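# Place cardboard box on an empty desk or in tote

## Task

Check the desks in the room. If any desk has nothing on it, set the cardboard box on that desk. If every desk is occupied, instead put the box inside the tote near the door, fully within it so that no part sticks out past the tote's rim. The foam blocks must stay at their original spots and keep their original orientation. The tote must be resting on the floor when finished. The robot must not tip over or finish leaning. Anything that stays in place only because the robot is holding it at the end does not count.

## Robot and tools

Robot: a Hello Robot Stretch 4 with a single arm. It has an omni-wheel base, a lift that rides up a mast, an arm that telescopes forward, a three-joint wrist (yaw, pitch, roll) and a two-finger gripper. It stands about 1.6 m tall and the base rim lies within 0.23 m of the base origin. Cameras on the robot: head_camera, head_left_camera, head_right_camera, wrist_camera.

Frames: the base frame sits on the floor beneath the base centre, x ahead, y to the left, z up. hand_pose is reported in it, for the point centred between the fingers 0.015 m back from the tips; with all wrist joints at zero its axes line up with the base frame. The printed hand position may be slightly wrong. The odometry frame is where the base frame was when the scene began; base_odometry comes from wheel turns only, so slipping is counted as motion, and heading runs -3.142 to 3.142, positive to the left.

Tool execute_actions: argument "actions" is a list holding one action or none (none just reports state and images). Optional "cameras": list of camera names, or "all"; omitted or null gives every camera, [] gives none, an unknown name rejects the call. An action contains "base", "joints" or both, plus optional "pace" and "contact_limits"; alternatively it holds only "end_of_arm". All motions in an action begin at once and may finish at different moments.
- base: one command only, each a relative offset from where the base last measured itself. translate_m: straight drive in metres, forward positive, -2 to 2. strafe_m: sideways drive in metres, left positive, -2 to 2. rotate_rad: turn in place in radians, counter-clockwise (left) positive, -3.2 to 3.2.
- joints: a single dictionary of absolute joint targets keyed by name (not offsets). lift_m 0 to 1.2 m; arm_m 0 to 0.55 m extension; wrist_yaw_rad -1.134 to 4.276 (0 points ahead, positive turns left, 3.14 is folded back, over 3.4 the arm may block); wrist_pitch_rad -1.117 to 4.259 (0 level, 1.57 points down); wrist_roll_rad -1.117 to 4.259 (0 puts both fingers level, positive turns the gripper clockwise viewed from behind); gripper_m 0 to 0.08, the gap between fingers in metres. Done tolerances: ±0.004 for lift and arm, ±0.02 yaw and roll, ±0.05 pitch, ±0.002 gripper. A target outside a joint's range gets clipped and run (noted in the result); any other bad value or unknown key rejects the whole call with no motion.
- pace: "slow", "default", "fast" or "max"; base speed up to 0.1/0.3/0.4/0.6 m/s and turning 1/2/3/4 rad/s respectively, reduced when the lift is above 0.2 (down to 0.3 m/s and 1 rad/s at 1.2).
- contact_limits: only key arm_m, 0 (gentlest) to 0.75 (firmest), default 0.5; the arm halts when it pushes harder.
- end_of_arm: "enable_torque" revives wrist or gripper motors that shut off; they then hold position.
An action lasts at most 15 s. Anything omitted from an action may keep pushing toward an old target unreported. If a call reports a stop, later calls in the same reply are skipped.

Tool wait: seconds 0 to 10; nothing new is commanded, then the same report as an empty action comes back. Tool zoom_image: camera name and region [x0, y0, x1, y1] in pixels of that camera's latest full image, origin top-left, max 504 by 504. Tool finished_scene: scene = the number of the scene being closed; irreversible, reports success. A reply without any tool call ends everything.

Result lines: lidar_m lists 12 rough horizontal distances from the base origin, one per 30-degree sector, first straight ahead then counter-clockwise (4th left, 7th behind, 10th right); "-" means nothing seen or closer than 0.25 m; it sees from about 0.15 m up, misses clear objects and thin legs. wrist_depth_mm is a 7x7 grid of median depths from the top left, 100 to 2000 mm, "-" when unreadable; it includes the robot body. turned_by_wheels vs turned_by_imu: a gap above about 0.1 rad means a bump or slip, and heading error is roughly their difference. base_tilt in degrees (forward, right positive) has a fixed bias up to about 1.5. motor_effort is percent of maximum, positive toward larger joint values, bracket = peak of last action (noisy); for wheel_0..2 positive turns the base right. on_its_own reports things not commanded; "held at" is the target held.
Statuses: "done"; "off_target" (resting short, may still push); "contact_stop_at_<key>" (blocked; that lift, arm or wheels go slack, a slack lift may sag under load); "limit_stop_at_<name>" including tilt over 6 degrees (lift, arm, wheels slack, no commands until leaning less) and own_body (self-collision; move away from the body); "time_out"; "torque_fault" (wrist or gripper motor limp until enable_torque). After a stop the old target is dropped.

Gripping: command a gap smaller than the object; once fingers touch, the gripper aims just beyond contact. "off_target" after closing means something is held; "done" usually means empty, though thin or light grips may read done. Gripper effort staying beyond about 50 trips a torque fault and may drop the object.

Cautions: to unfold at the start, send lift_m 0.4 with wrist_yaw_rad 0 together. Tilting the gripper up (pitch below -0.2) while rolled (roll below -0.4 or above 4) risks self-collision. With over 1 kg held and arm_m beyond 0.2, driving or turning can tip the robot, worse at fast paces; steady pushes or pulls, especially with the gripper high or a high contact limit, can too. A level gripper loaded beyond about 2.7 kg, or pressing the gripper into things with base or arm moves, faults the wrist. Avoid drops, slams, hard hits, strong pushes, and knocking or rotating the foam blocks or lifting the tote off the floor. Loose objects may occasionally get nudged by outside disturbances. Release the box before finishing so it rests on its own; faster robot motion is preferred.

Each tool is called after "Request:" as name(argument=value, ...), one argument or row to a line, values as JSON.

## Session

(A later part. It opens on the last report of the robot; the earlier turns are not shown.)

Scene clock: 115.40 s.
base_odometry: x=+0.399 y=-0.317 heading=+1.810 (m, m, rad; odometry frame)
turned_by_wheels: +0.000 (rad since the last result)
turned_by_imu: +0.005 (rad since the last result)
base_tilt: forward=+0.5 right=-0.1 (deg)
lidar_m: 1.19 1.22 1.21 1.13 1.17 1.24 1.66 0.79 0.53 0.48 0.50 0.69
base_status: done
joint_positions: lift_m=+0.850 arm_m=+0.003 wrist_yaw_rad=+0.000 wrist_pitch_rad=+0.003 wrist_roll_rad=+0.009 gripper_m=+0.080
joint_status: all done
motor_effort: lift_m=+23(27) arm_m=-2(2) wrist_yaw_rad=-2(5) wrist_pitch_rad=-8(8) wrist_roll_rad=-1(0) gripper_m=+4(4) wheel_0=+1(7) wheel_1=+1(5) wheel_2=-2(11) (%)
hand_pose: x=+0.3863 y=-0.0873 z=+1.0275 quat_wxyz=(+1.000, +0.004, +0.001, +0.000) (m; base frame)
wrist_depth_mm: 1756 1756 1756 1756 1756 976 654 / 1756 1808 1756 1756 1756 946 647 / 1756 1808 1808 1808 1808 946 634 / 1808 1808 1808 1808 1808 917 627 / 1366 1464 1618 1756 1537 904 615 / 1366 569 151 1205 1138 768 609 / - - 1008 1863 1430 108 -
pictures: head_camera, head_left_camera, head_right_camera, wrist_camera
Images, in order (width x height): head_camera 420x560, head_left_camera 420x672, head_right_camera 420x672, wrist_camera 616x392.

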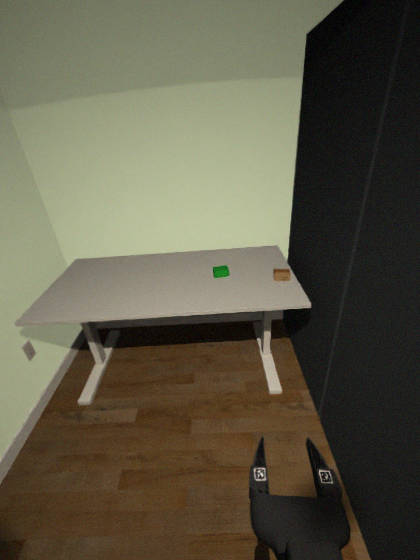

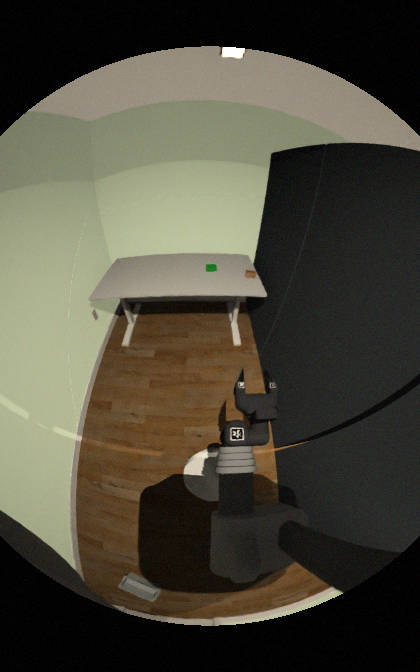

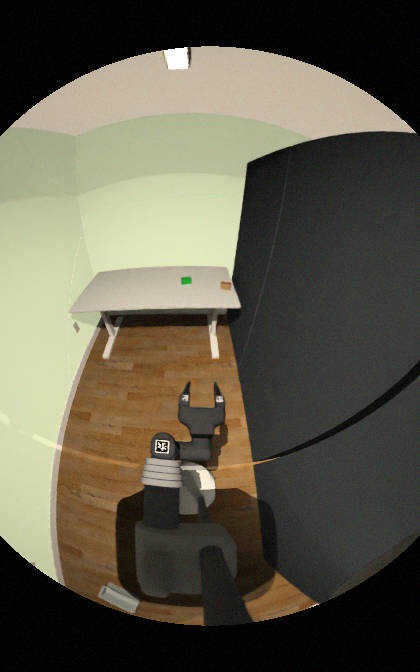

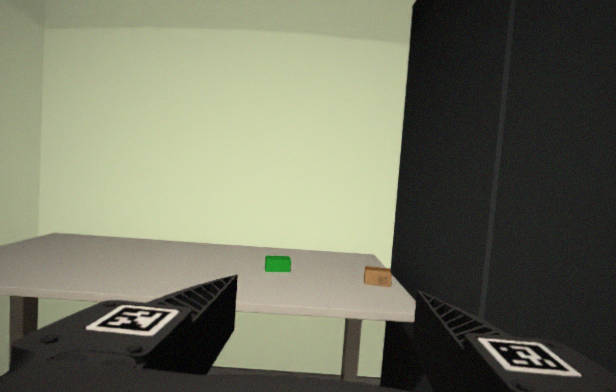

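Request:
execute_actions(
  actions=[
    {"base":{"strafe_m":-0.19},"joints":{"lift_m":1.12,"wrist_pitch_rad":1.5}},
  ],
  cameras=[],
)

Request:
execute_actions(
  actions=[
    {"base":{"translate_m":0.8},"joints":{"arm_m":0.2}},
  ],
)

Scene clock: 134.77 s.
base_odometry: x=+0.584 y=-0.272 heading=+1.810 (m, m, rad; odometry frame)
turned_by_wheels: +0.000 (rad since the last result)
turned_by_imu: +0.001 (rad since the last result)
base_tilt: forward=+0.4 right=+0.0 (deg)
lidar_m: 1.12 1.23 1.41 1.32 1.37 1.33 1.67 0.50 0.33 0.30 0.31 0.44
base_status: done
joint_positions: lift_m=+1.120 arm_m=+0.003 wrist_yaw_rad=+0.000 wrist_pitch_rad=+1.500 wrist_roll_rad=+0.009 gripper_m=+0.080
joint_status: all done
motor_effort: lift_m=+24(24) arm_m=-2(2) wrist_yaw_rad=+0(1) wrist_pitch_rad=+1(9) wrist_roll_rad=-1(0) gripper_m=+1(1) wheel_0=+1(12) wheel_1=+0(8) wheel_2=+0(1) (%)
hand_pose: x=+0.1886 y=-0.0874 z=+1.0858 quat_wxyz=(+0.732, +0.003, +0.682, -0.003) (m; base frame)
wrist_depth_mm: 1281 1281 1255 1255 1229 603 399 / 1308 1281 1255 1255 1229 597 399 / 1308 1281 1281 1255 1229 591 399 / 1281 1281 1255 1255 1229 591 397 / 1308 1255 1255 1008 1182 634 418 / 1281 699 151 1025 1118 500 392 / - - 591 1042 1205 108 -
pictures: none
No camera images: the call's "cameras" was empty. Leave "cameras" out to get every camera's image.

Scene clock: 138.90 s.
base_odometry: x=+0.394 y=+0.505 heading=+1.810 (m, m, rad; odometry frame)
turned_by_wheels: +0.000 (rad since the last result)
turned_by_imu: +0.004 (rad since the last result)
base_tilt: forward=+0.4 right=+0.0 (deg)
lidar_m: 0.41 0.44 0.59 1.39 1.44 1.91 1.46 0.44 0.30 0.25 0.29 0.42
base_status: done
joint_positions: lift_m=+1.120 arm_m=+0.199 wrist_yaw_rad=+0.000 wrist_pitch_rad=+1.500 wrist_roll_rad=+0.009 gripper_m=+0.080
joint_status: all done
motor_effort: lift_m=+23(24) arm_m=+6(9) wrist_yaw_rad=+0(0) wrist_pitch_rad=+0(1) wrist_roll_rad=-1(0) gripper_m=+3(1) wheel_0=+3(7) wheel_1=+0(5) wheel_2=-1(10) (%)
hand_pose: x=+0.3849 y=-0.0874 z=+1.0858 quat_wxyz=(+0.732, +0.003, +0.682, -0.003) (m; base frame)
wrist_depth_mm: 544 535 525 521 517 492 329 / 539 535 525 521 517 492 329 / 539 530 521 517 517 488 327 / 1281 1255 1255 1255 809 484 325 / 1281 1281 1255 1255 1098 480 325 / 1281 699 151 1025 1078 442 322 / - - 585 1025 1060 108 -
pictures: head_camera, head_left_camera, head_right_camera, wrist_camera
Images, in order (width x height): head_camera 420x560, head_left_camera 420x672, head_right_camera 420x672, wrist_camera 616x392.

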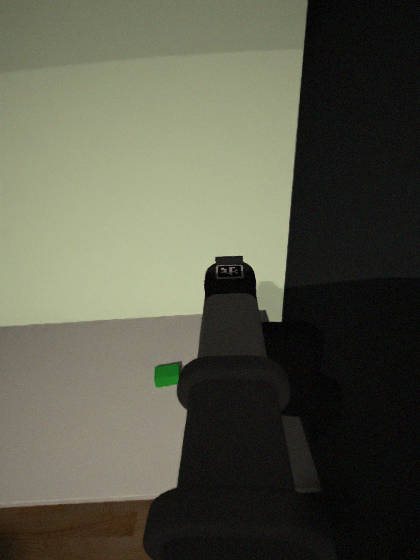

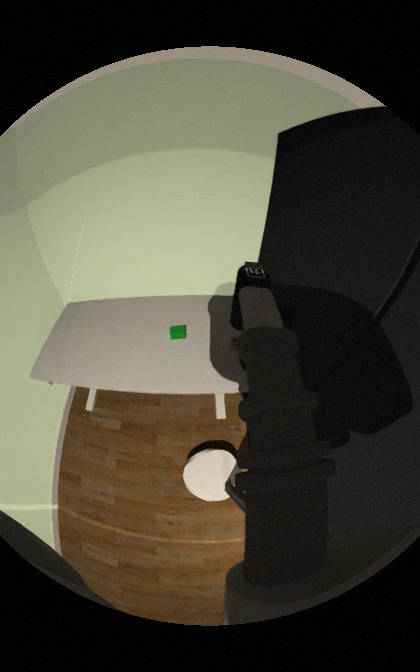

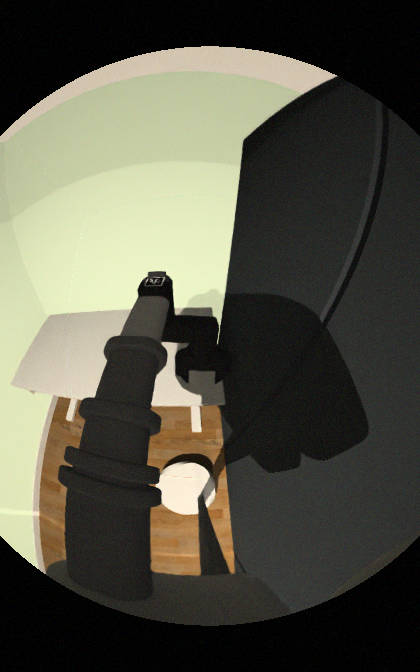

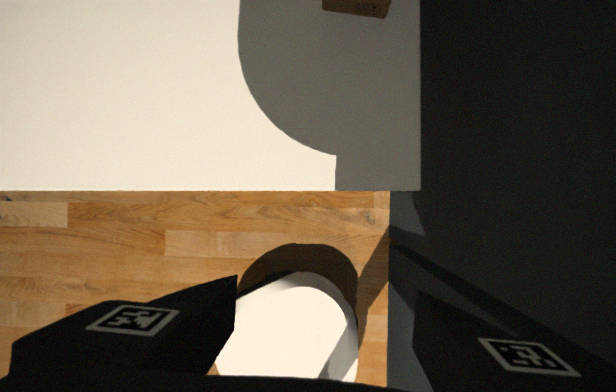

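Request:
execute_actions(
  actions=[
    {"joints":{"arm_m":0.42,"wrist_pitch_rad":1.57}},
  ],
  cameras=["wrist_camera","head_right_camera"],
)

Scene clock: 146.87 s.
base_odometry: x=+0.394 y=+0.505 heading=+1.810 (m, m, rad; odometry frame)
turned_by_wheels: +0.000 (rad since the last result)
turned_by_imu: +0.001 (rad since the last result)
base_tilt: forward=+0.4 right=+0.0 (deg)
lidar_m: 0.40 0.42 0.58 1.37 1.41 1.89 1.41 0.43 0.30 0.26 0.29 0.39
base_status: not commanded
joint_positions: lift_m=+1.120 arm_m=+0.419 wrist_yaw_rad=+0.000 wrist_pitch_rad=+1.570 wrist_roll_rad=+0.009 gripper_m=+0.080
joint_status: all done
motor_effort: lift_m=+23(23) arm_m=+6(4) wrist_yaw_rad=+0(0) wrist_pitch_rad=+1(6) wrist_roll_rad=+0(1) gripper_m=+2(1) wheel_0=+3(3) wheel_1=+0(0) wheel_2=-1(1) (%)
hand_pose: x=+0.5900 y=-0.0874 z=+1.0853 quat_wxyz=(+0.707, +0.003, +0.707, -0.003) (m; base frame)
wrist_depth_mm: 521 512 508 500 496 473 317 / 525 521 512 508 496 473 315 / 530 521 517 508 504 469 315 / 539 530 521 512 508 469 314 / 539 530 521 517 512 466 314 / 544 332 151 521 517 399 309 / - - 603 1042 1025 108 -
pictures: head_right_camera, wrist_camera
Images, in order (width x height): head_right_camera 420x672, wrist_camera 616x392.

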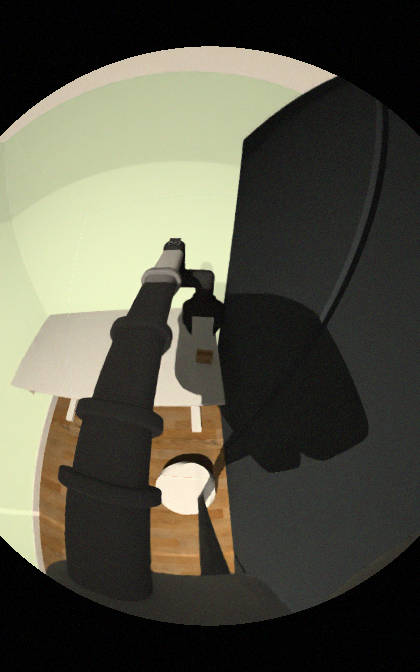

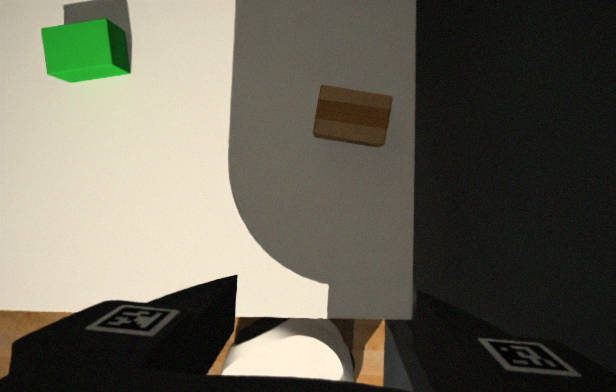

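Request:
execute_actions(
  actions=[
    {"base":{"rotate_rad":-0.078},"joints":{"arm_m":0.54,"wrist_yaw_rad":0.39,"wrist_roll_rad":-1.117,"lift_m":1.0},"pace":"slow"},
  ],
  cameras=["wrist_camera","head_right_camera"],
)

Scene clock: 188.10 s.
base_odometry: x=+0.394 y=+0.505 heading=+1.733 (m, m, rad; odometry frame)
turned_by_wheels: -0.078 (rad since the last result)
turned_by_imu: -0.077 (rad since the last result)
base_tilt: forward=+0.4 right=-0.1 (deg)
lidar_m: 0.42 0.42 0.52 1.18 1.42 1.79 2.05 0.48 0.32 0.27 0.28 0.38
base_status: done
joint_positions: lift_m=+1.000 arm_m=+0.539 wrist_yaw_rad=+0.390 wrist_pitch_rad=+1.570 wrist_roll_rad=-1.108 gripper_m=+0.080
joint_status: all done
joint sent to its limit — the command would take wrist_roll_rad past its lower limit, so that joint was sent only as far as its limit.
motor_effort: lift_m=+17(24) arm_m=+6(5) wrist_yaw_rad=+1(3) wrist_pitch_rad=-2(0) wrist_roll_rad=-2(7) gripper_m=+2(2) wheel_0=+4(3) wheel_1=+1(2) wheel_2=+1(5) (%)
hand_pose: x=+0.7431 y=-0.0808 z=+0.9658 quat_wxyz=(+0.518, -0.481, +0.518, +0.481) (m; base frame)
wrist_depth_mm: 402 397 392 384 379 373 368 / 931 399 392 384 382 375 373 / 931 402 397 389 384 379 373 / 946 404 399 343 387 379 375 / 1160 407 402 394 392 384 382 / 831 271 151 539 512 484 466 / - - 271 418 366 108 -
pictures: head_right_camera, wrist_camera
Images, in order (width x height): head_right_camera 420x672, wrist_camera 616x392.

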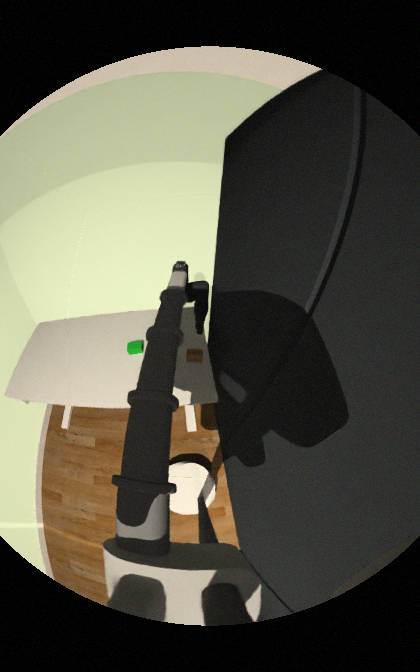

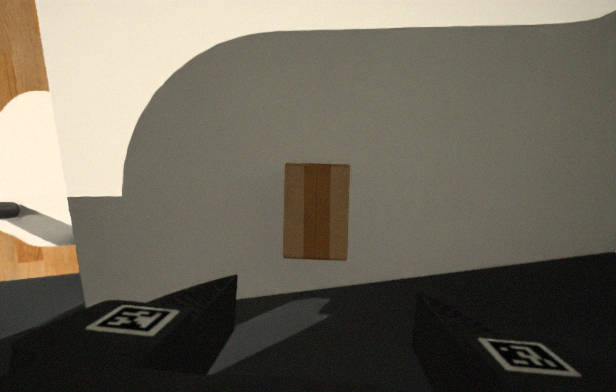

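Request:
execute_actions(
  actions=[
    {"base":{"rotate_rad":0.022},"joints":{"lift_m":0.88},"pace":"slow"},
  ],
  cameras=["wrist_camera"],
)

Scene clock: 200.60 s.
base_odometry: x=+0.394 y=+0.505 heading=+1.755 (m, m, rad; odometry frame)
turned_by_wheels: +0.022 (rad since the last result)
turned_by_imu: +0.024 (rad since the last result)
base_tilt: forward=+0.5 right=+0.1 (deg)
lidar_m: 0.41 0.43 0.54 1.16 1.42 1.78 2.06 0.48 0.29 0.25 0.27 0.36
base_status: done
joint_positions: lift_m=+0.880 arm_m=+0.539 wrist_yaw_rad=+0.390 wrist_pitch_rad=+1.570 wrist_roll_rad=-1.108 gripper_m=+0.080
joint_status: all done
motor_effort: lift_m=+17(19) arm_m=+6(6) wrist_yaw_rad=+1(1) wrist_pitch_rad=+1(0) wrist_roll_rad=-2(2) gripper_m=+2(1) wheel_0=-2(5) wheel_1=-1(2) wheel_2=-1(6) (%)
hand_pose: x=+0.7432 y=-0.0808 z=+0.8458 quat_wxyz=(+0.518, -0.481, +0.518, +0.481) (m; base frame)
wrist_depth_mm: 277 274 270 266 263 258 255 / 281 276 273 268 264 260 257 / 283 278 274 271 266 263 260 / 285 281 276 223 267 265 263 / 287 282 278 224 270 266 263 / 289 208 151 225 272 267 266 / - - 213 340 370 108 -
pictures: wrist_camera
Images, in order (width x height): wrist_camera 616x392.

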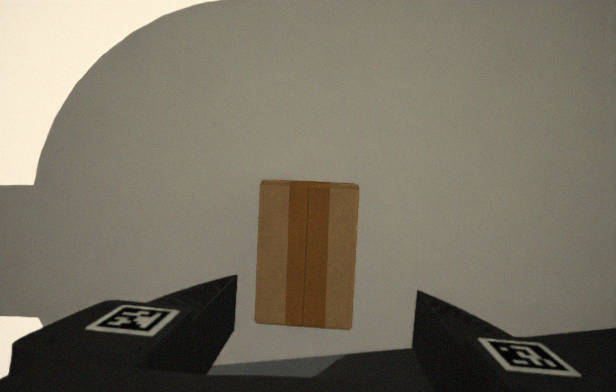

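Request:
execute_actions(
  actions=[
    {"joints":{"lift_m":0.85,"arm_m":0.524},"pace":"slow"},
  ],
  cameras=["wrist_camera"],
)

Scene clock: 210.53 s.
base_odometry: x=+0.394 y=+0.505 heading=+1.755 (m, m, rad; odometry frame)
turned_by_wheels: +0.000 (rad since the last result)
turned_by_imu: +0.001 (rad since the last result)
base_tilt: forward=+0.5 right=+0.0 (deg)
lidar_m: 0.38 0.40 0.54 1.19 1.41 1.80 2.03 0.47 0.30 0.26 0.29 0.36
base_status: not commanded
joint_positions: lift_m=+0.850 arm_m=+0.525 wrist_yaw_rad=+0.390 wrist_pitch_rad=+1.570 wrist_roll_rad=-1.108 gripper_m=+0.080
joint_status: all done
motor_effort: lift_m=+17(19) arm_m=-6(7) wrist_yaw_rad=+1(1) wrist_pitch_rad=+0(0) wrist_roll_rad=-2(2) gripper_m=+2(1) wheel_0=-2(2) wheel_1=-1(1) wheel_2=-1(1) (%)
hand_pose: x=+0.7293 y=-0.0808 z=+0.8158 quat_wxyz=(+0.518, -0.481, +0.518, +0.481) (m; base frame)
wrist_depth_mm: 247 244 240 236 233 229 228 / 249 245 242 238 236 232 229 / 252 248 244 240 236 234 231 / 253 249 245 193 238 235 232 / 256 251 248 193 238 236 234 / 258 191 151 195 193 237 236 / - - 198 248 243 108 -
pictures: wrist_camera
Images, in order (width x height): wrist_camera 616x392.

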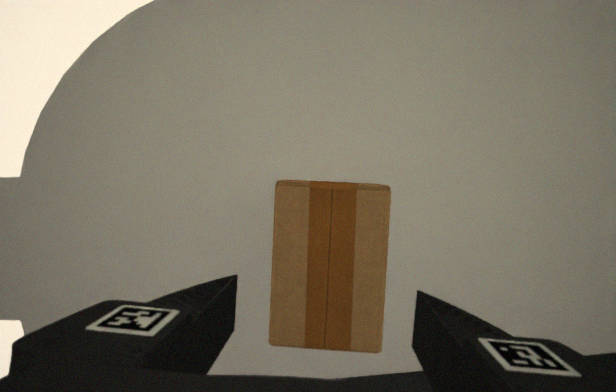

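Request:
execute_actions(
  actions=[
    {"joints":{"lift_m":0.812},"pace":"slow"},
  ],
  cameras=["wrist_camera"],
)

Request:
execute_actions(
  actions=[
    {"joints":{"gripper_m":0.045}},
  ],
  cameras=["wrist_camera","head_right_camera"],
)

Scene clock: 217.83 s.
base_odometry: x=+0.394 y=+0.505 heading=+1.755 (m, m, rad; odometry frame)
turned_by_wheels: +0.000 (rad since the last result)
turned_by_imu: +0.001 (rad since the last result)
base_tilt: forward=+0.4 right=-0.1 (deg)
lidar_m: 0.40 0.44 0.52 1.17 1.42 1.80 2.07 0.48 0.31 0.27 0.28 0.37
base_status: not commanded
joint_positions: lift_m=+0.812 arm_m=+0.525 wrist_yaw_rad=+0.390 wrist_pitch_rad=+1.570 wrist_roll_rad=-1.108 gripper_m=+0.080
joint_status: all done
motor_effort: lift_m=+17(12) arm_m=-6(6) wrist_yaw_rad=+1(0) wrist_pitch_rad=-1(0) wrist_roll_rad=-2(2) gripper_m=+2(2) wheel_0=-2(2) wheel_1=-1(1) wheel_2=-1(1) (%)
hand_pose: x=+0.7293 y=-0.0808 z=+0.7778 quat_wxyz=(+0.518, -0.481, +0.518, +0.481) (m; base frame)
wrist_depth_mm: 208 205 202 199 196 194 191 / 211 206 204 201 198 195 193 / 211 208 205 203 200 196 195 / 213 210 207 155 200 198 196 / 215 211 208 155 154 200 197 / 217 172 151 156 154 200 199 / - - 152 157 156 108 -
pictures: wrist_camera
Images, in order (width x height): wrist_camera 616x392.

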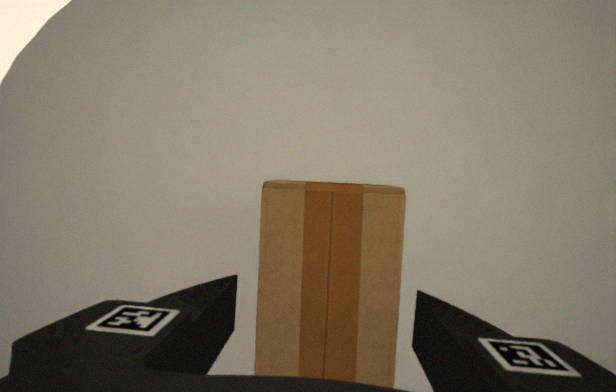

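Scene clock: 218.83 s.
base_odometry: x=+0.394 y=+0.505 heading=+1.755 (m, m, rad; odometry frame)
turned_by_wheels: +0.000 (rad since the last result)
turned_by_imu: +0.000 (rad since the last result)
base_tilt: forward=+0.5 right=+0.0 (deg)
lidar_m: 0.38 0.42 0.56 1.20 1.39 1.81 2.05 0.50 0.30 0.27 0.28 0.35
base_status: not commanded
joint_positions: lift_m=+0.812 arm_m=+0.525 wrist_yaw_rad=+0.390 wrist_pitch_rad=+1.570 wrist_roll_rad=-1.108 gripper_m=+0.058
joint_status: gripper_m off_target (ended at +0.058, target +0.045)
on_its_own: gripper_m is held at +0.053, not at your +0.045, by its contact guard: the fingers met something
motor_effort: lift_m=+17(17) arm_m=-6(6) wrist_yaw_rad=+0(1) wrist_pitch_rad=-1(0) wrist_roll_rad=-2(2) gripper_m=-36(36) wheel_0=-2(2) wheel_1=-1(1) wheel_2=-1(1) (%)
hand_pose: x=+0.7293 y=-0.0808 z=+0.7778 quat_wxyz=(+0.518, -0.481, +0.518, +0.481) (m; base frame)
wrist_depth_mm: 208 205 202 199 196 194 191 / 210 207 204 201 198 195 193 / 212 208 205 202 200 196 195 / 213 210 206 155 200 198 196 / 215 211 208 155 154 200 197 / 217 213 140 156 154 200 198 / 220 - 143 157 151 - -
pictures: head_right_camera, wrist_camera
Images, in order (width x height): head_right_camera 420x672, wrist_camera 616x392.

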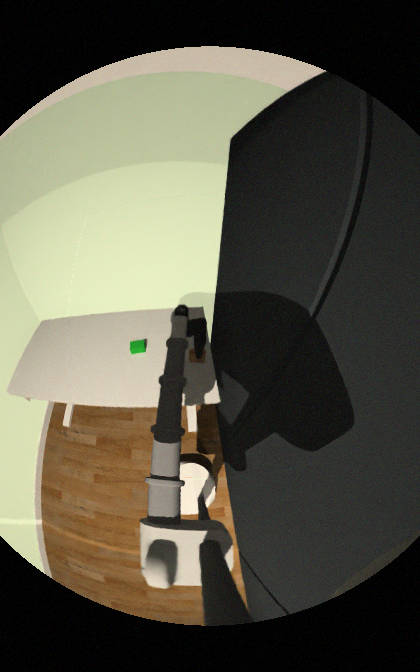

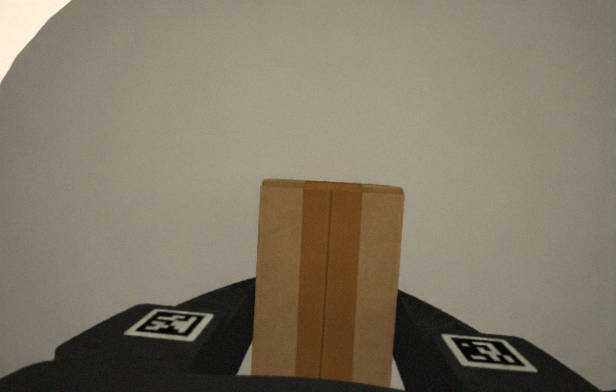

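Request:
execute_actions(
  actions=[
    {"joints":{"lift_m":0.92}},
  ],
  cameras=["wrist_camera"],
)

Request:
execute_actions(
  actions=[
    {"joints":{"arm_m":0.0}},
  ],
  cameras=["wrist_camera","head_right_camera"],
)

Scene clock: 224.70 s.
base_odometry: x=+0.394 y=+0.505 heading=+1.755 (m, m, rad; odometry frame)
turned_by_wheels: +0.000 (rad since the last result)
turned_by_imu: +0.001 (rad since the last result)
base_tilt: forward=+0.5 right=+0.0 (deg)
lidar_m: 0.42 0.42 0.54 1.19 1.41 1.84 2.08 0.48 0.31 0.27 0.26 0.38
base_status: not commanded
joint_positions: lift_m=+0.920 arm_m=+0.525 wrist_yaw_rad=+0.390 wrist_pitch_rad=+1.570 wrist_roll_rad=-1.108 gripper_m=+0.058
joint_status: all done
on_its_own: gripper_m is held at +0.053, not at your +0.045, by its contact guard: the fingers met something
motor_effort: lift_m=+24(24) arm_m=-6(6) wrist_yaw_rad=+1(0) wrist_pitch_rad=+0(1) wrist_roll_rad=-2(2) gripper_m=-35(35) wheel_0=-2(2) wheel_1=-1(1) wheel_2=-1(1) (%)
hand_pose: x=+0.7293 y=-0.0808 z=+0.8853 quat_wxyz=(+0.518, -0.481, +0.518, +0.481) (m; base frame)
wrist_depth_mm: 319 314 309 306 300 297 291 / 322 317 312 307 303 298 294 / 324 319 314 309 304 300 297 / 325 320 317 155 304 303 298 / 329 324 319 155 154 304 301 / 329 325 140 156 154 307 303 / 525 - 144 157 151 - 402
pictures: wrist_camera
Images, in order (width x height): wrist_camera 616x392.

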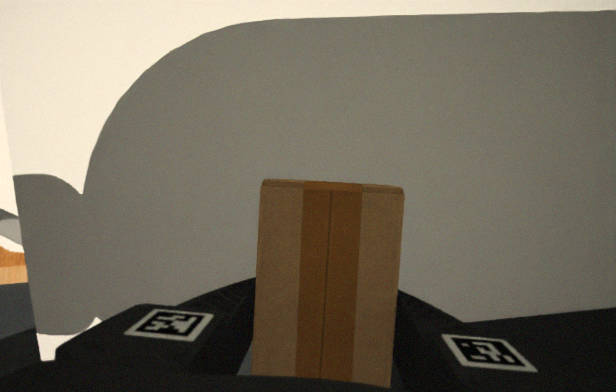

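Scene clock: 227.30 s.
base_odometry: x=+0.394 y=+0.505 heading=+1.755 (m, m, rad; odometry frame)
turned_by_wheels: +0.000 (rad since the last result)
turned_by_imu: +0.001 (rad since the last result)
base_tilt: forward=+0.4 right=+0.0 (deg)
lidar_m: 0.41 0.42 0.55 1.19 1.40 1.78 2.07 0.49 0.29 0.27 0.27 0.35
base_status: not commanded
joint_positions: lift_m=+0.920 arm_m=+0.003 wrist_yaw_rad=+0.390 wrist_pitch_rad=+1.570 wrist_roll_rad=-1.108 gripper_m=+0.058
joint_status: all done
joint sent to its limit — the command would take arm_m past its lower limit, so that joint was sent only as far as its limit.
on_its_own: gripper_m is held at +0.053, not at your +0.045, by its contact guard: the fingers met something
motor_effort: lift_m=+24(24) arm_m=-6(7) wrist_yaw_rad=+0(1) wrist_pitch_rad=+1(1) wrist_roll_rad=-1(2) gripper_m=-35(35) wheel_0=-2(2) wheel_1=-1(1) wheel_2=-1(1) (%)
hand_pose: x=+0.2076 y=-0.0808 z=+0.8853 quat_wxyz=(+0.518, -0.482, +0.518, +0.481) (m; base frame)
wrist_depth_mm: 1060 1042 1025 1008 1008 991 991 / 1060 1042 1025 1025 991 991 976 / 1078 1060 831 820 1008 991 991 / 1098 1078 831 155 1042 991 991 / 355 1078 866 155 154 1008 991 / 976 960 140 156 154 691 640 / 699 - 143 157 151 - 500
pictures: head_right_camera, wrist_camera
Images, in order (width x height): head_right_camera 420x672, wrist_camera 616x392.

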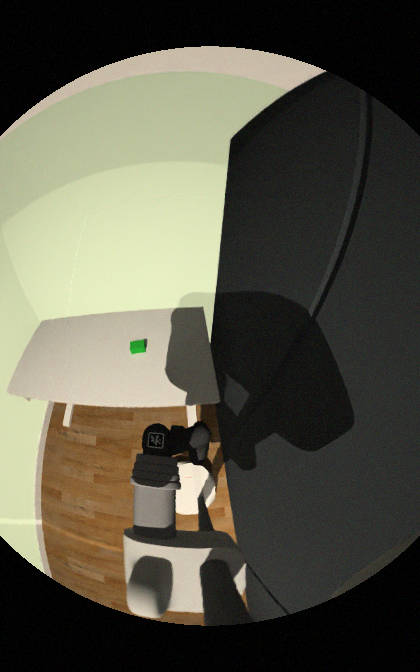

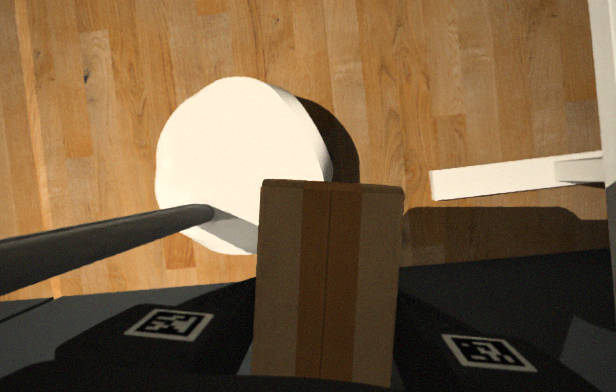

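Request:
execute_actions(
  actions=[
    {"base":{"strafe_m":0.4},"joints":{"lift_m":0.6}},
  ],
  cameras=[],
)

Request:
execute_actions(
  actions=[
    {"base":{"rotate_rad":-2.99}},
  ],
  cameras=["head_left_camera"],
)

Scene clock: 237.40 s.
base_odometry: x=+0.001 y=+0.432 heading=+1.755 (m, m, rad; odometry frame)
turned_by_wheels: +0.000 (rad since the last result)
turned_by_imu: +0.002 (rad since the last result)
base_tilt: forward=+0.5 right=-0.1 (deg)
lidar_m: 0.37 0.37 0.49 0.99 1.04 1.29 1.97 1.09 0.72 0.66 0.66 0.40
base_status: done
joint_positions: lift_m=+0.600 arm_m=+0.003 wrist_yaw_rad=+0.390 wrist_pitch_rad=+1.570 wrist_roll_rad=-1.108 gripper_m=+0.058
joint_status: all done
on_its_own: gripper_m is held at +0.053, not at your +0.045, by its contact guard: the fingers met something
motor_effort: lift_m=+18(23) arm_m=-6(6) wrist_yaw_rad=+0(0) wrist_pitch_rad=+1(1) wrist_roll_rad=-1(1) gripper_m=-35(36) wheel_0=+0(8) wheel_1=-1(11) wheel_2=+0(1) (%)
hand_pose: x=+0.2076 y=-0.0808 z=+0.5658 quat_wxyz=(+0.518, -0.482, +0.518, +0.481) (m; base frame)
wrist_depth_mm: 732 715 504 699 691 683 676 / 732 508 504 707 699 683 683 / 741 512 500 504 707 691 683 / 750 517 508 154 699 699 691 / 355 517 517 155 154 707 691 / 759 647 140 156 154 707 699 / 768 - 143 157 151 - 699
pictures: none
No camera images: the call's "cameras" was empty. Leave "cameras" out to get every camera's image.

Scene clock: 240.17 s.
base_odometry: x=+0.001 y=+0.432 heading=-1.235 (m, m, rad; odometry frame)
turned_by_wheels: -2.989 (rad since the last result)
turned_by_imu: -3.036 (rad since the last result)
base_tilt: forward=+0.4 right=+0.0 (deg)
lidar_m: 1.97 0.90 0.66 0.67 0.53 0.40 0.37 0.39 0.57 0.97 1.06 1.52
base_status: done
joint_positions: lift_m=+0.600 arm_m=+0.003 wrist_yaw_rad=+0.390 wrist_pitch_rad=+1.570 wrist_roll_rad=-1.108 gripper_m=+0.058
joint_status: not commanded
on_its_own: gripper_m is held at +0.053, not at your +0.045, by its contact guard: the fingers met something
motor_effort: lift_m=+18(19) arm_m=-6(6) wrist_yaw_rad=+0(1) wrist_pitch_rad=+0(0) wrist_roll_rad=-1(1) gripper_m=-36(35) wheel_0=+3(10) wheel_1=+1(7) wheel_2=+3(8) (%)
hand_pose: x=+0.2076 y=-0.0808 z=+0.5657 quat_wxyz=(+0.518, -0.482, +0.518, +0.481) (m; base frame)
wrist_depth_mm: 732 723 504 699 691 683 676 / 732 508 500 699 699 691 676 / 741 512 504 504 699 691 683 / 750 517 508 155 699 691 691 / 357 517 517 155 154 699 691 / 759 647 140 156 154 707 699 / 778 - 144 157 151 - 699
pictures: head_left_camera
Images, in order (width x height): head_left_camera 420x672.

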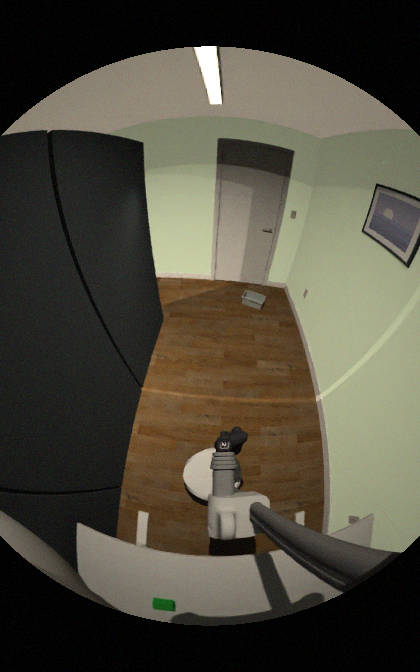

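Request:
execute_actions(
  actions=[
    {"base":{"translate_m":1.5},"joints":{"lift_m":0.4},"pace":"fast"},
  ],
  cameras=["head_left_camera"],
)

Scene clock: 249.60 s.
base_odometry: x=+0.496 y=-0.984 heading=-1.235 (m, m, rad; odometry frame)
turned_by_wheels: +0.000 (rad since the last result)
turned_by_imu: +0.007 (rad since the last result)
base_tilt: forward=+0.5 right=+0.0 (deg)
lidar_m: 1.00 1.11 1.63 0.57 0.62 0.90 1.87 1.47 1.12 1.06 0.65 0.59
base_status: done
joint_positions: lift_m=+0.400 arm_m=+0.003 wrist_yaw_rad=+0.390 wrist_pitch_rad=+1.570 wrist_roll_rad=-1.108 gripper_m=+0.058
joint_status: all done
on_its_own: gripper_m is held at +0.053, not at your +0.045, by its contact guard: the fingers met something
motor_effort: lift_m=+18(22) arm_m=-6(6) wrist_yaw_rad=+1(0) wrist_pitch_rad=+1(1) wrist_roll_rad=-1(1) gripper_m=-34(34) wheel_0=+1(10) wheel_1=+1(6) wheel_2=+2(13) (%)
hand_pose: x=+0.2076 y=-0.0808 z=+0.3657 quat_wxyz=(+0.518, -0.482, +0.518, +0.481) (m; base frame)
wrist_depth_mm: 306 301 300 500 496 488 484 / 309 304 301 312 504 496 488 / 310 307 301 307 504 496 492 / 315 309 304 154 508 504 496 / 315 310 307 155 154 504 500 / 320 312 140 156 154 508 500 / 549 - 143 157 151 - 504
pictures: head_left_camera
Images, in order (width x height): head_left_camera 420x672.

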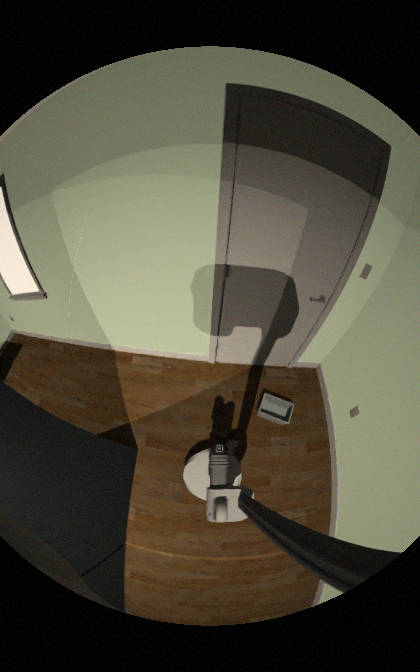

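Request:
execute_actions(
  actions=[
    {"base":{"strafe_m":0.14}},
  ],
  cameras=[],
)

Request:
execute_actions(
  actions=[
    {"base":{"translate_m":0.55}},
  ],
  cameras=[],
)

Request:
execute_actions(
  actions=[
    {"base":{"rotate_rad":1.53}},
  ],
  cameras=["head_left_camera"],
)

Scene clock: 259.43 s.
base_odometry: x=+0.628 y=-0.938 heading=-1.235 (m, m, rad; odometry frame)
turned_by_wheels: +0.000 (rad since the last result)
turned_by_imu: +0.001 (rad since the last result)
base_tilt: forward=+0.4 right=-0.1 (deg)
lidar_m: 1.01 1.12 0.45 0.42 0.48 0.70 1.89 1.65 1.24 1.22 0.70 0.69
base_status: done
joint_positions: lift_m=+0.400 arm_m=+0.003 wrist_yaw_rad=+0.390 wrist_pitch_rad=+1.570 wrist_roll_rad=-1.108 gripper_m=+0.058
joint_status: not commanded
on_its_own: gripper_m is held at +0.053, not at your +0.045, by its contact guard: the fingers met something
motor_effort: lift_m=+18(18) arm_m=-6(6) wrist_yaw_rad=+1(1) wrist_pitch_rad=+0(1) wrist_roll_rad=-1(1) gripper_m=-34(35) wheel_0=-2(11) wheel_1=-1(9) wheel_2=+0(0) (%)
hand_pose: x=+0.2076 y=-0.0808 z=+0.3657 quat_wxyz=(+0.518, -0.482, +0.518, +0.481) (m; base frame)
wrist_depth_mm: 306 301 298 504 500 492 488 / 309 303 301 310 500 492 488 / 312 306 301 307 504 500 492 / 312 309 304 155 508 500 492 / 317 312 306 155 154 508 496 / 319 312 140 156 154 508 500 / 549 - 143 157 151 - 504
pictures: none
No camera images: the call's "cameras" was empty. Leave "cameras" out to get every camera's image.

Scene clock: 262.77 s.
base_odometry: x=+0.809 y=-1.457 heading=-1.235 (m, m, rad; odometry frame)
turned_by_wheels: +0.000 (rad since the last result)
turned_by_imu: +0.002 (rad since the last result)
base_tilt: forward=+0.4 right=+0.0 (deg)
lidar_m: 0.47 0.53 0.80 2.65 0.59 0.66 3.22 1.68 1.30 0.49 0.66 0.49
base_status: done
joint_positions: lift_m=+0.400 arm_m=+0.003 wrist_yaw_rad=+0.390 wrist_pitch_rad=+1.570 wrist_roll_rad=-1.108 gripper_m=+0.058
joint_status: not commanded
on_its_own: gripper_m is held at +0.053, not at your +0.045, by its contact guard: the fingers met something
motor_effort: lift_m=+19(19) arm_m=-5(6) wrist_yaw_rad=+0(0) wrist_pitch_rad=-1(1) wrist_roll_rad=-1(1) gripper_m=-33(34) wheel_0=+2(12) wheel_1=+1(9) wheel_2=-1(11) (%)
hand_pose: x=+0.2076 y=-0.0808 z=+0.3657 quat_wxyz=(+0.518, -0.482, +0.518, +0.481) (m; base frame)
wrist_depth_mm: 307 301 298 504 496 488 484 / 307 304 300 310 500 492 488 / 312 306 303 306 504 496 492 / 314 309 304 155 508 504 496 / 314 310 306 155 154 504 469 / 319 312 140 156 154 504 480 / 554 - 143 157 151 - 449
pictures: none
No camera images: the call's "cameras" was empty. Leave "cameras" out to get every camera's image.

Scene clock: 264.80 s.
base_odometry: x=+0.809 y=-1.457 heading=+0.295 (m, m, rad; odometry frame)
turned_by_wheels: +1.530 (rad since the last result)
turned_by_imu: +1.555 (rad since the last result)
base_tilt: forward=+0.5 right=+0.0 (deg)
lidar_m: 2.17 0.59 0.61 1.86 1.75 1.29 0.54 0.69 0.50 0.46 0.51 0.76
base_status: done
joint_positions: lift_m=+0.400 arm_m=+0.003 wrist_yaw_rad=+0.390 wrist_pitch_rad=+1.570 wrist_roll_rad=-1.108 gripper_m=+0.058
joint_status: not commanded
on_its_own: gripper_m is held at +0.053, not at your +0.045, by its contact guard: the fingers met something
motor_effort: lift_m=+19(19) arm_m=-6(6) wrist_yaw_rad=+0(0) wrist_pitch_rad=+1(0) wrist_roll_rad=+0(1) gripper_m=-35(36) wheel_0=-2(10) wheel_1=-2(7) wheel_2=-2(10) (%)
hand_pose: x=+0.2076 y=-0.0808 z=+0.3657 quat_wxyz=(+0.518, -0.482, +0.518, +0.481) (m; base frame)
wrist_depth_mm: 307 303 300 504 496 488 484 / 310 304 300 310 500 492 488 / 310 306 301 306 504 496 492 / 314 309 304 155 508 500 492 / 315 310 307 155 154 508 500 / 319 314 140 156 154 508 504 / 554 - 143 157 151 - 504
pictures: head_left_camera
Images, in order (width x height): head_left_camera 420x672.

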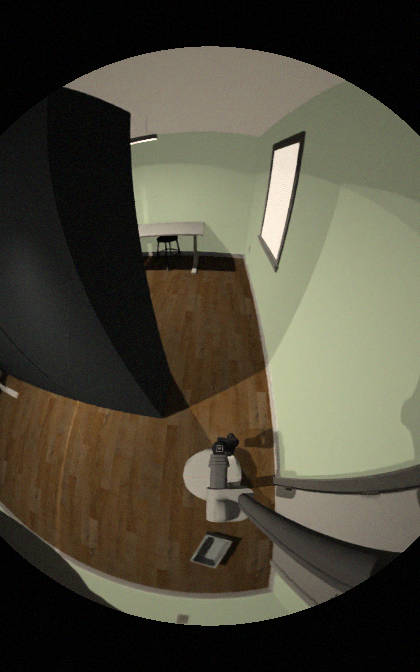

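Request:
execute_actions(
  actions=[
    {"base":{"translate_m":1.9},"pace":"fast"},
  ],
  cameras=[],
)

Request:
execute_actions(
  actions=[
    {"base":{"strafe_m":0.45},"joints":{"lift_m":0.95}},
  ],
)

Scene clock: 276.53 s.
base_odometry: x=+2.627 y=-0.905 heading=+0.295 (m, m, rad; odometry frame)
turned_by_wheels: +0.000 (rad since the last result)
turned_by_imu: +0.009 (rad since the last result)
base_tilt: forward=+0.4 right=+0.1 (deg)
lidar_m: 0.78 0.78 1.09 2.32 1.35 1.05 2.05 0.78 0.53 0.50 0.52 0.74
base_status: done
joint_positions: lift_m=+0.400 arm_m=+0.003 wrist_yaw_rad=+0.390 wrist_pitch_rad=+1.570 wrist_roll_rad=-1.108 gripper_m=+0.058
joint_status: not commanded
on_its_own: gripper_m is held at +0.053, not at your +0.045, by its contact guard: the fingers met something
motor_effort: lift_m=+19(19) arm_m=-6(6) wrist_yaw_rad=+1(0) wrist_pitch_rad=+1(0) wrist_roll_rad=-1(1) gripper_m=-34(34) wheel_0=+2(7) wheel_1=+1(6) wheel_2=+0(13) (%)
hand_pose: x=+0.2076 y=-0.0808 z=+0.3657 quat_wxyz=(+0.518, -0.482, +0.518, +0.481) (m; base frame)
wrist_depth_mm: 306 303 300 500 500 492 484 / 309 304 301 312 500 496 488 / 312 306 303 306 504 500 492 / 314 310 304 154 504 500 496 / 315 310 307 155 154 504 500 / 319 312 140 156 154 512 500 / 549 - 143 157 151 - 504
pictures: none
No camera images: the call's "cameras" was empty. Leave "cameras" out to get every camera's image.

Scene clock: 279.63 s.
base_odometry: x=+2.496 y=-0.474 heading=+0.295 (m, m, rad; odometry frame)
turned_by_wheels: +0.000 (rad since the last result)
turned_by_imu: +0.001 (rad since the last result)
base_tilt: forward=+0.4 right=-0.1 (deg)
lidar_m: 0.75 0.80 1.14 1.90 1.33 0.98 0.95 1.41 0.99 0.96 1.03 0.82
base_status: done
joint_positions: lift_m=+0.950 arm_m=+0.003 wrist_yaw_rad=+0.390 wrist_pitch_rad=+1.570 wrist_roll_rad=-1.108 gripper_m=+0.058
joint_status: all done
on_its_own: gripper_m is held at +0.053, not at your +0.045, by its contact guard: the fingers met something
motor_effort: lift_m=+24(27) arm_m=-6(5) wrist_yaw_rad=+0(0) wrist_pitch_rad=-1(0) wrist_roll_rad=-1(1) gripper_m=-34(33) wheel_0=+0(9) wheel_1=+0(14) wheel_2=+0(0) (%)
hand_pose: x=+0.2076 y=-0.0808 z=+0.9153 quat_wxyz=(+0.518, -0.482, +0.518, +0.481) (m; base frame)
wrist_depth_mm: 1078 1078 1060 1042 1042 1008 1008 / 1098 1098 1078 1060 1025 1025 991 / 1118 1098 866 854 1042 1025 1025 / 1118 1098 866 155 1042 1042 1042 / 357 1118 1078 155 154 1060 1025 / 1138 1098 140 156 154 1060 1042 / 1138 - 143 157 151 - 1042
pictures: head_camera, head_left_camera, head_right_camera, wrist_camera
Images, in order (width x height): head_camera 420x560, head_left_camera 420x672, head_right_camera 420x672, wrist_camera 616x392.

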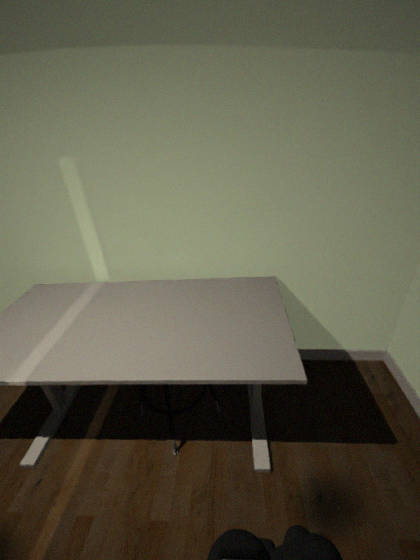

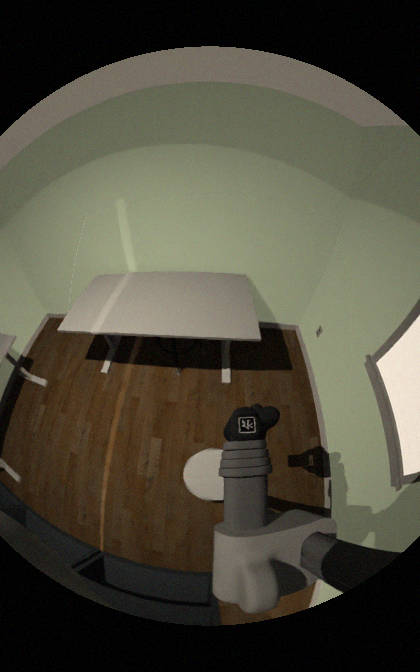

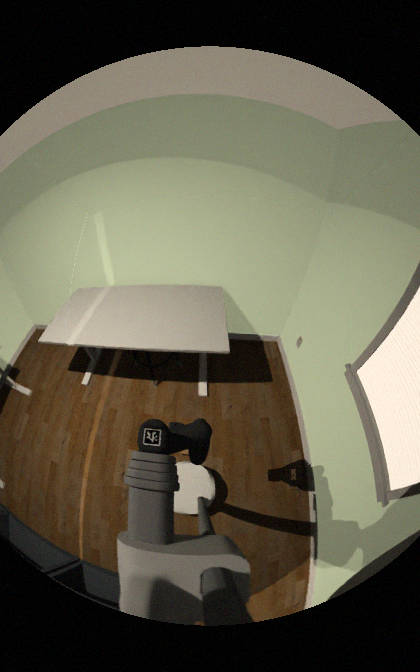

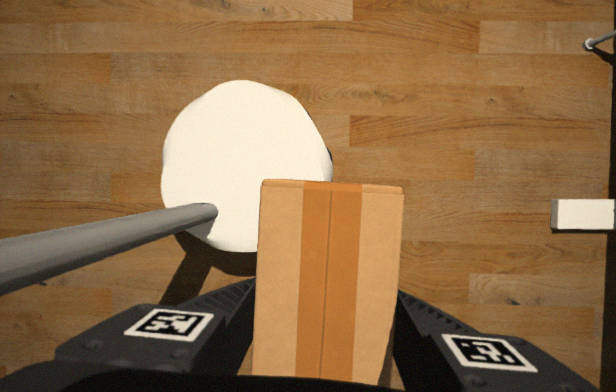

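Request:
execute_actions(
  actions=[
    {"base":{"strafe_m":0.2}},
  ],
  cameras=[],
)

Request:
execute_actions(
  actions=[
    {"base":{"translate_m":0.28}},
  ],
  cameras=[],
)

Request:
execute_actions(
  actions=[
    {"joints":{"arm_m":0.52}},
  ],
  cameras=["wrist_camera","head_right_camera"],
)

Scene clock: 292.07 s.
base_odometry: x=+2.438 y=-0.283 heading=+0.295 (m, m, rad; odometry frame)
turned_by_wheels: +0.000 (rad since the last result)
turned_by_imu: +0.002 (rad since the last result)
base_tilt: forward=+0.5 right=+0.0 (deg)
lidar_m: 0.76 0.80 1.12 1.69 1.33 0.98 0.95 1.68 1.22 1.15 1.20 0.80
base_status: done
joint_positions: lift_m=+0.950 arm_m=+0.003 wrist_yaw_rad=+0.390 wrist_pitch_rad=+1.570 wrist_roll_rad=-1.108 gripper_m=+0.058
joint_status: not commanded
on_its_own: gripper_m is held at +0.053, not at your +0.045, by its contact guard: the fingers met something
motor_effort: lift_m=+24(24) arm_m=-5(6) wrist_yaw_rad=+0(0) wrist_pitch_rad=+0(2) wrist_roll_rad=-1(1) gripper_m=-37(34) wheel_0=-1(9) wheel_1=-1(9) wheel_2=+0(1) (%)
hand_pose: x=+0.2076 y=-0.0808 z=+0.9153 quat_wxyz=(+0.518, -0.482, +0.518, +0.481) (m; base frame)
wrist_depth_mm: 1098 1078 1060 1042 1042 1025 1008 / 1098 1078 1060 1042 1042 1025 1025 / 1118 1078 854 854 1042 1042 1008 / 1118 1098 866 154 1060 1042 1025 / 355 1078 1078 155 154 1042 1025 / 1138 1118 140 156 154 1042 1042 / 1160 - 144 157 151 - 1042
pictures: none
No camera images: the call's "cameras" was empty. Leave "cameras" out to get every camera's image.

Scene clock: 294.47 s.
base_odometry: x=+2.706 y=-0.201 heading=+0.295 (m, m, rad; odometry frame)
turned_by_wheels: +0.000 (rad since the last result)
turned_by_imu: +0.002 (rad since the last result)
base_tilt: forward=+0.4 right=+0.1 (deg)
lidar_m: 0.46 0.52 0.72 1.68 1.71 1.29 1.22 1.68 1.20 1.16 1.26 0.51
base_status: done
joint_positions: lift_m=+0.950 arm_m=+0.003 wrist_yaw_rad=+0.390 wrist_pitch_rad=+1.570 wrist_roll_rad=-1.108 gripper_m=+0.058
joint_status: not commanded
on_its_own: gripper_m is held at +0.053, not at your +0.045, by its contact guard: the fingers met something
motor_effort: lift_m=+24(23) arm_m=-6(6) wrist_yaw_rad=-1(0) wrist_pitch_rad=+0(1) wrist_roll_rad=-1(1) gripper_m=-35(36) wheel_0=+2(7) wheel_1=+2(6) wheel_2=-1(12) (%)
hand_pose: x=+0.2076 y=-0.0808 z=+0.9153 quat_wxyz=(+0.518, -0.482, +0.518, +0.481) (m; base frame)
wrist_depth_mm: 1098 1078 1060 1042 1042 1008 1008 / 1098 1098 1060 1060 1042 1025 1008 / 1118 1098 866 854 1042 1025 1025 / 1118 1098 854 154 1060 1042 1025 / 357 1098 1078 155 154 1060 1025 / 1138 1118 140 156 154 1060 1042 / 1138 - 143 157 151 - 1042
pictures: none
No camera images: the call's "cameras" was empty. Leave "cameras" out to get every camera's image.

Scene clock: 297.03 s.
base_odometry: x=+2.706 y=-0.201 heading=+0.295 (m, m, rad; odometry frame)
turned_by_wheels: +0.000 (rad since the last result)
turned_by_imu: +0.001 (rad since the last result)
base_tilt: forward=+0.4 right=-0.1 (deg)
lidar_m: 0.48 0.51 0.69 1.68 1.70 1.25 1.24 1.70 1.17 1.15 1.27 0.49
base_status: not commanded
joint_positions: lift_m=+0.950 arm_m=+0.519 wrist_yaw_rad=+0.390 wrist_pitch_rad=+1.570 wrist_roll_rad=-1.108 gripper_m=+0.058
joint_status: all done
on_its_own: gripper_m is held at +0.053, not at your +0.045, by its contact guard: the fingers met something
motor_effort: lift_m=+23(24) arm_m=+6(6) wrist_yaw_rad=+0(1) wrist_pitch_rad=-1(0) wrist_roll_rad=-1(1) gripper_m=-35(36) wheel_0=+2(2) wheel_1=+2(2) wheel_2=-1(1) (%)
hand_pose: x=+0.7233 y=-0.0808 z=+0.9153 quat_wxyz=(+0.518, -0.482, +0.517, +0.481) (m; base frame)
wrist_depth_mm: 1078 343 340 334 329 325 322 / 1098 347 342 336 332 327 324 / 891 349 343 338 334 330 325 / 891 351 347 154 334 332 329 / 1118 353 349 154 154 334 329 / 1138 355 140 156 154 334 332 / 1160 - 143 157 151 - 334
pictures: head_right_camera, wrist_camera
Images, in order (width x height): head_right_camera 420x672, wrist_camera 616x392.

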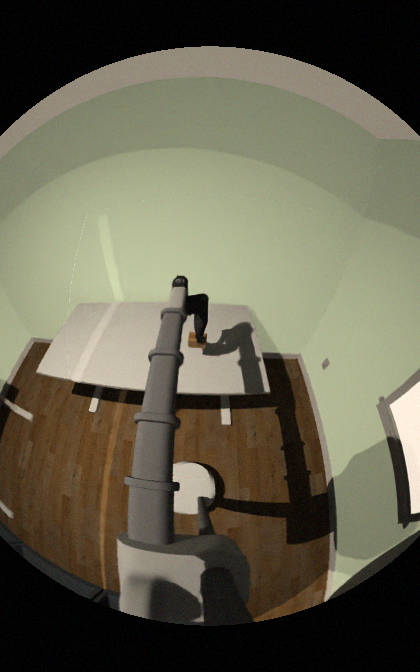

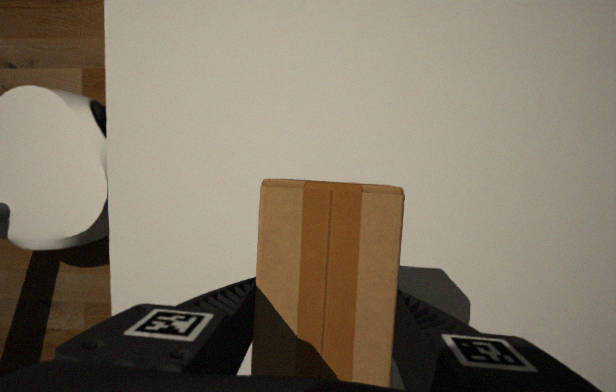

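Request:
execute_actions(
  actions=[
    {"joints":{"lift_m":0.83}},
  ],
  cameras=[],
)

Request:
execute_actions(
  actions=[
    {"joints":{"lift_m":0.813},"pace":"slow"},
  ],
  cameras=["wrist_camera"],
)

Scene clock: 304.40 s.
base_odometry: x=+2.706 y=-0.201 heading=+0.295 (m, m, rad; odometry frame)
turned_by_wheels: +0.000 (rad since the last result)
turned_by_imu: +0.001 (rad since the last result)
base_tilt: forward=+0.3 right=+0.0 (deg)
lidar_m: 0.46 0.51 0.72 1.68 1.70 1.28 1.22 1.71 1.19 1.16 1.27 0.52
base_status: not commanded
joint_positions: lift_m=+0.830 arm_m=+0.519 wrist_yaw_rad=+0.390 wrist_pitch_rad=+1.570 wrist_roll_rad=-1.108 gripper_m=+0.058
joint_status: all done
on_its_own: gripper_m is held at +0.053, not at your +0.045, by its contact guard: the fingers met something
motor_effort: lift_m=+18(18) arm_m=+6(6) wrist_yaw_rad=-1(0) wrist_pitch_rad=+1(2) wrist_roll_rad=-1(0) gripper_m=-35(34) wheel_0=+2(2) wheel_1=+2(2) wheel_2=-1(1) (%)
hand_pose: x=+0.7233 y=-0.0808 z=+0.7958 quat_wxyz=(+0.518, -0.482, +0.517, +0.481) (m; base frame)
wrist_depth_mm: 226 224 220 217 213 211 208 / 228 225 222 219 215 212 210 / 229 227 223 220 217 213 211 / 232 229 224 155 217 216 213 / 233 230 227 155 153 217 214 / 236 231 140 156 154 219 216 / 238 - 143 157 151 - -
pictures: none
No camera images: the call's "cameras" was empty. Leave "cameras" out to get every camera's image.

Scene clock: 305.27 s.
base_odometry: x=+2.706 y=-0.201 heading=+0.295 (m, m, rad; odometry frame)
turned_by_wheels: +0.000 (rad since the last result)
turned_by_imu: +0.000 (rad since the last result)
base_tilt: forward=+0.5 right=+0.0 (deg)
lidar_m: 0.48 0.53 0.74 1.70 1.71 1.27 1.22 1.66 1.22 1.16 1.26 0.50
base_status: not commanded
joint_positions: lift_m=+0.813 arm_m=+0.519 wrist_yaw_rad=+0.390 wrist_pitch_rad=+1.570 wrist_roll_rad=-1.108 gripper_m=+0.058
joint_status: all done
on_its_own: gripper_m is held at +0.053, not at your +0.045, by its contact guard: the fingers met something
motor_effort: lift_m=+18(24) arm_m=+6(6) wrist_yaw_rad=+0(1) wrist_pitch_rad=-2(0) wrist_roll_rad=+0(0) gripper_m=-34(35) wheel_0=+2(2) wheel_1=+2(2) wheel_2=-1(1) (%)
hand_pose: x=+0.7233 y=-0.0808 z=+0.7788 quat_wxyz=(+0.518, -0.482, +0.517, +0.481) (m; base frame)
wrist_depth_mm: 209 206 203 200 197 195 193 / 211 208 204 202 199 196 194 / 212 210 206 203 200 198 195 / 214 211 208 154 200 198 196 / 215 213 209 155 154 200 198 / 217 213 140 156 154 202 200 / 220 - 143 157 151 - -
pictures: wrist_camera
Images, in order (width x height): wrist_camera 616x392.

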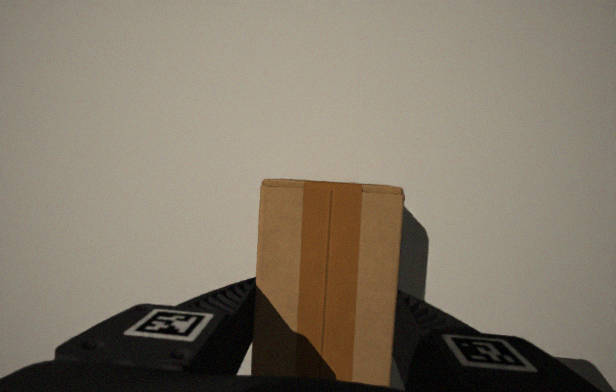

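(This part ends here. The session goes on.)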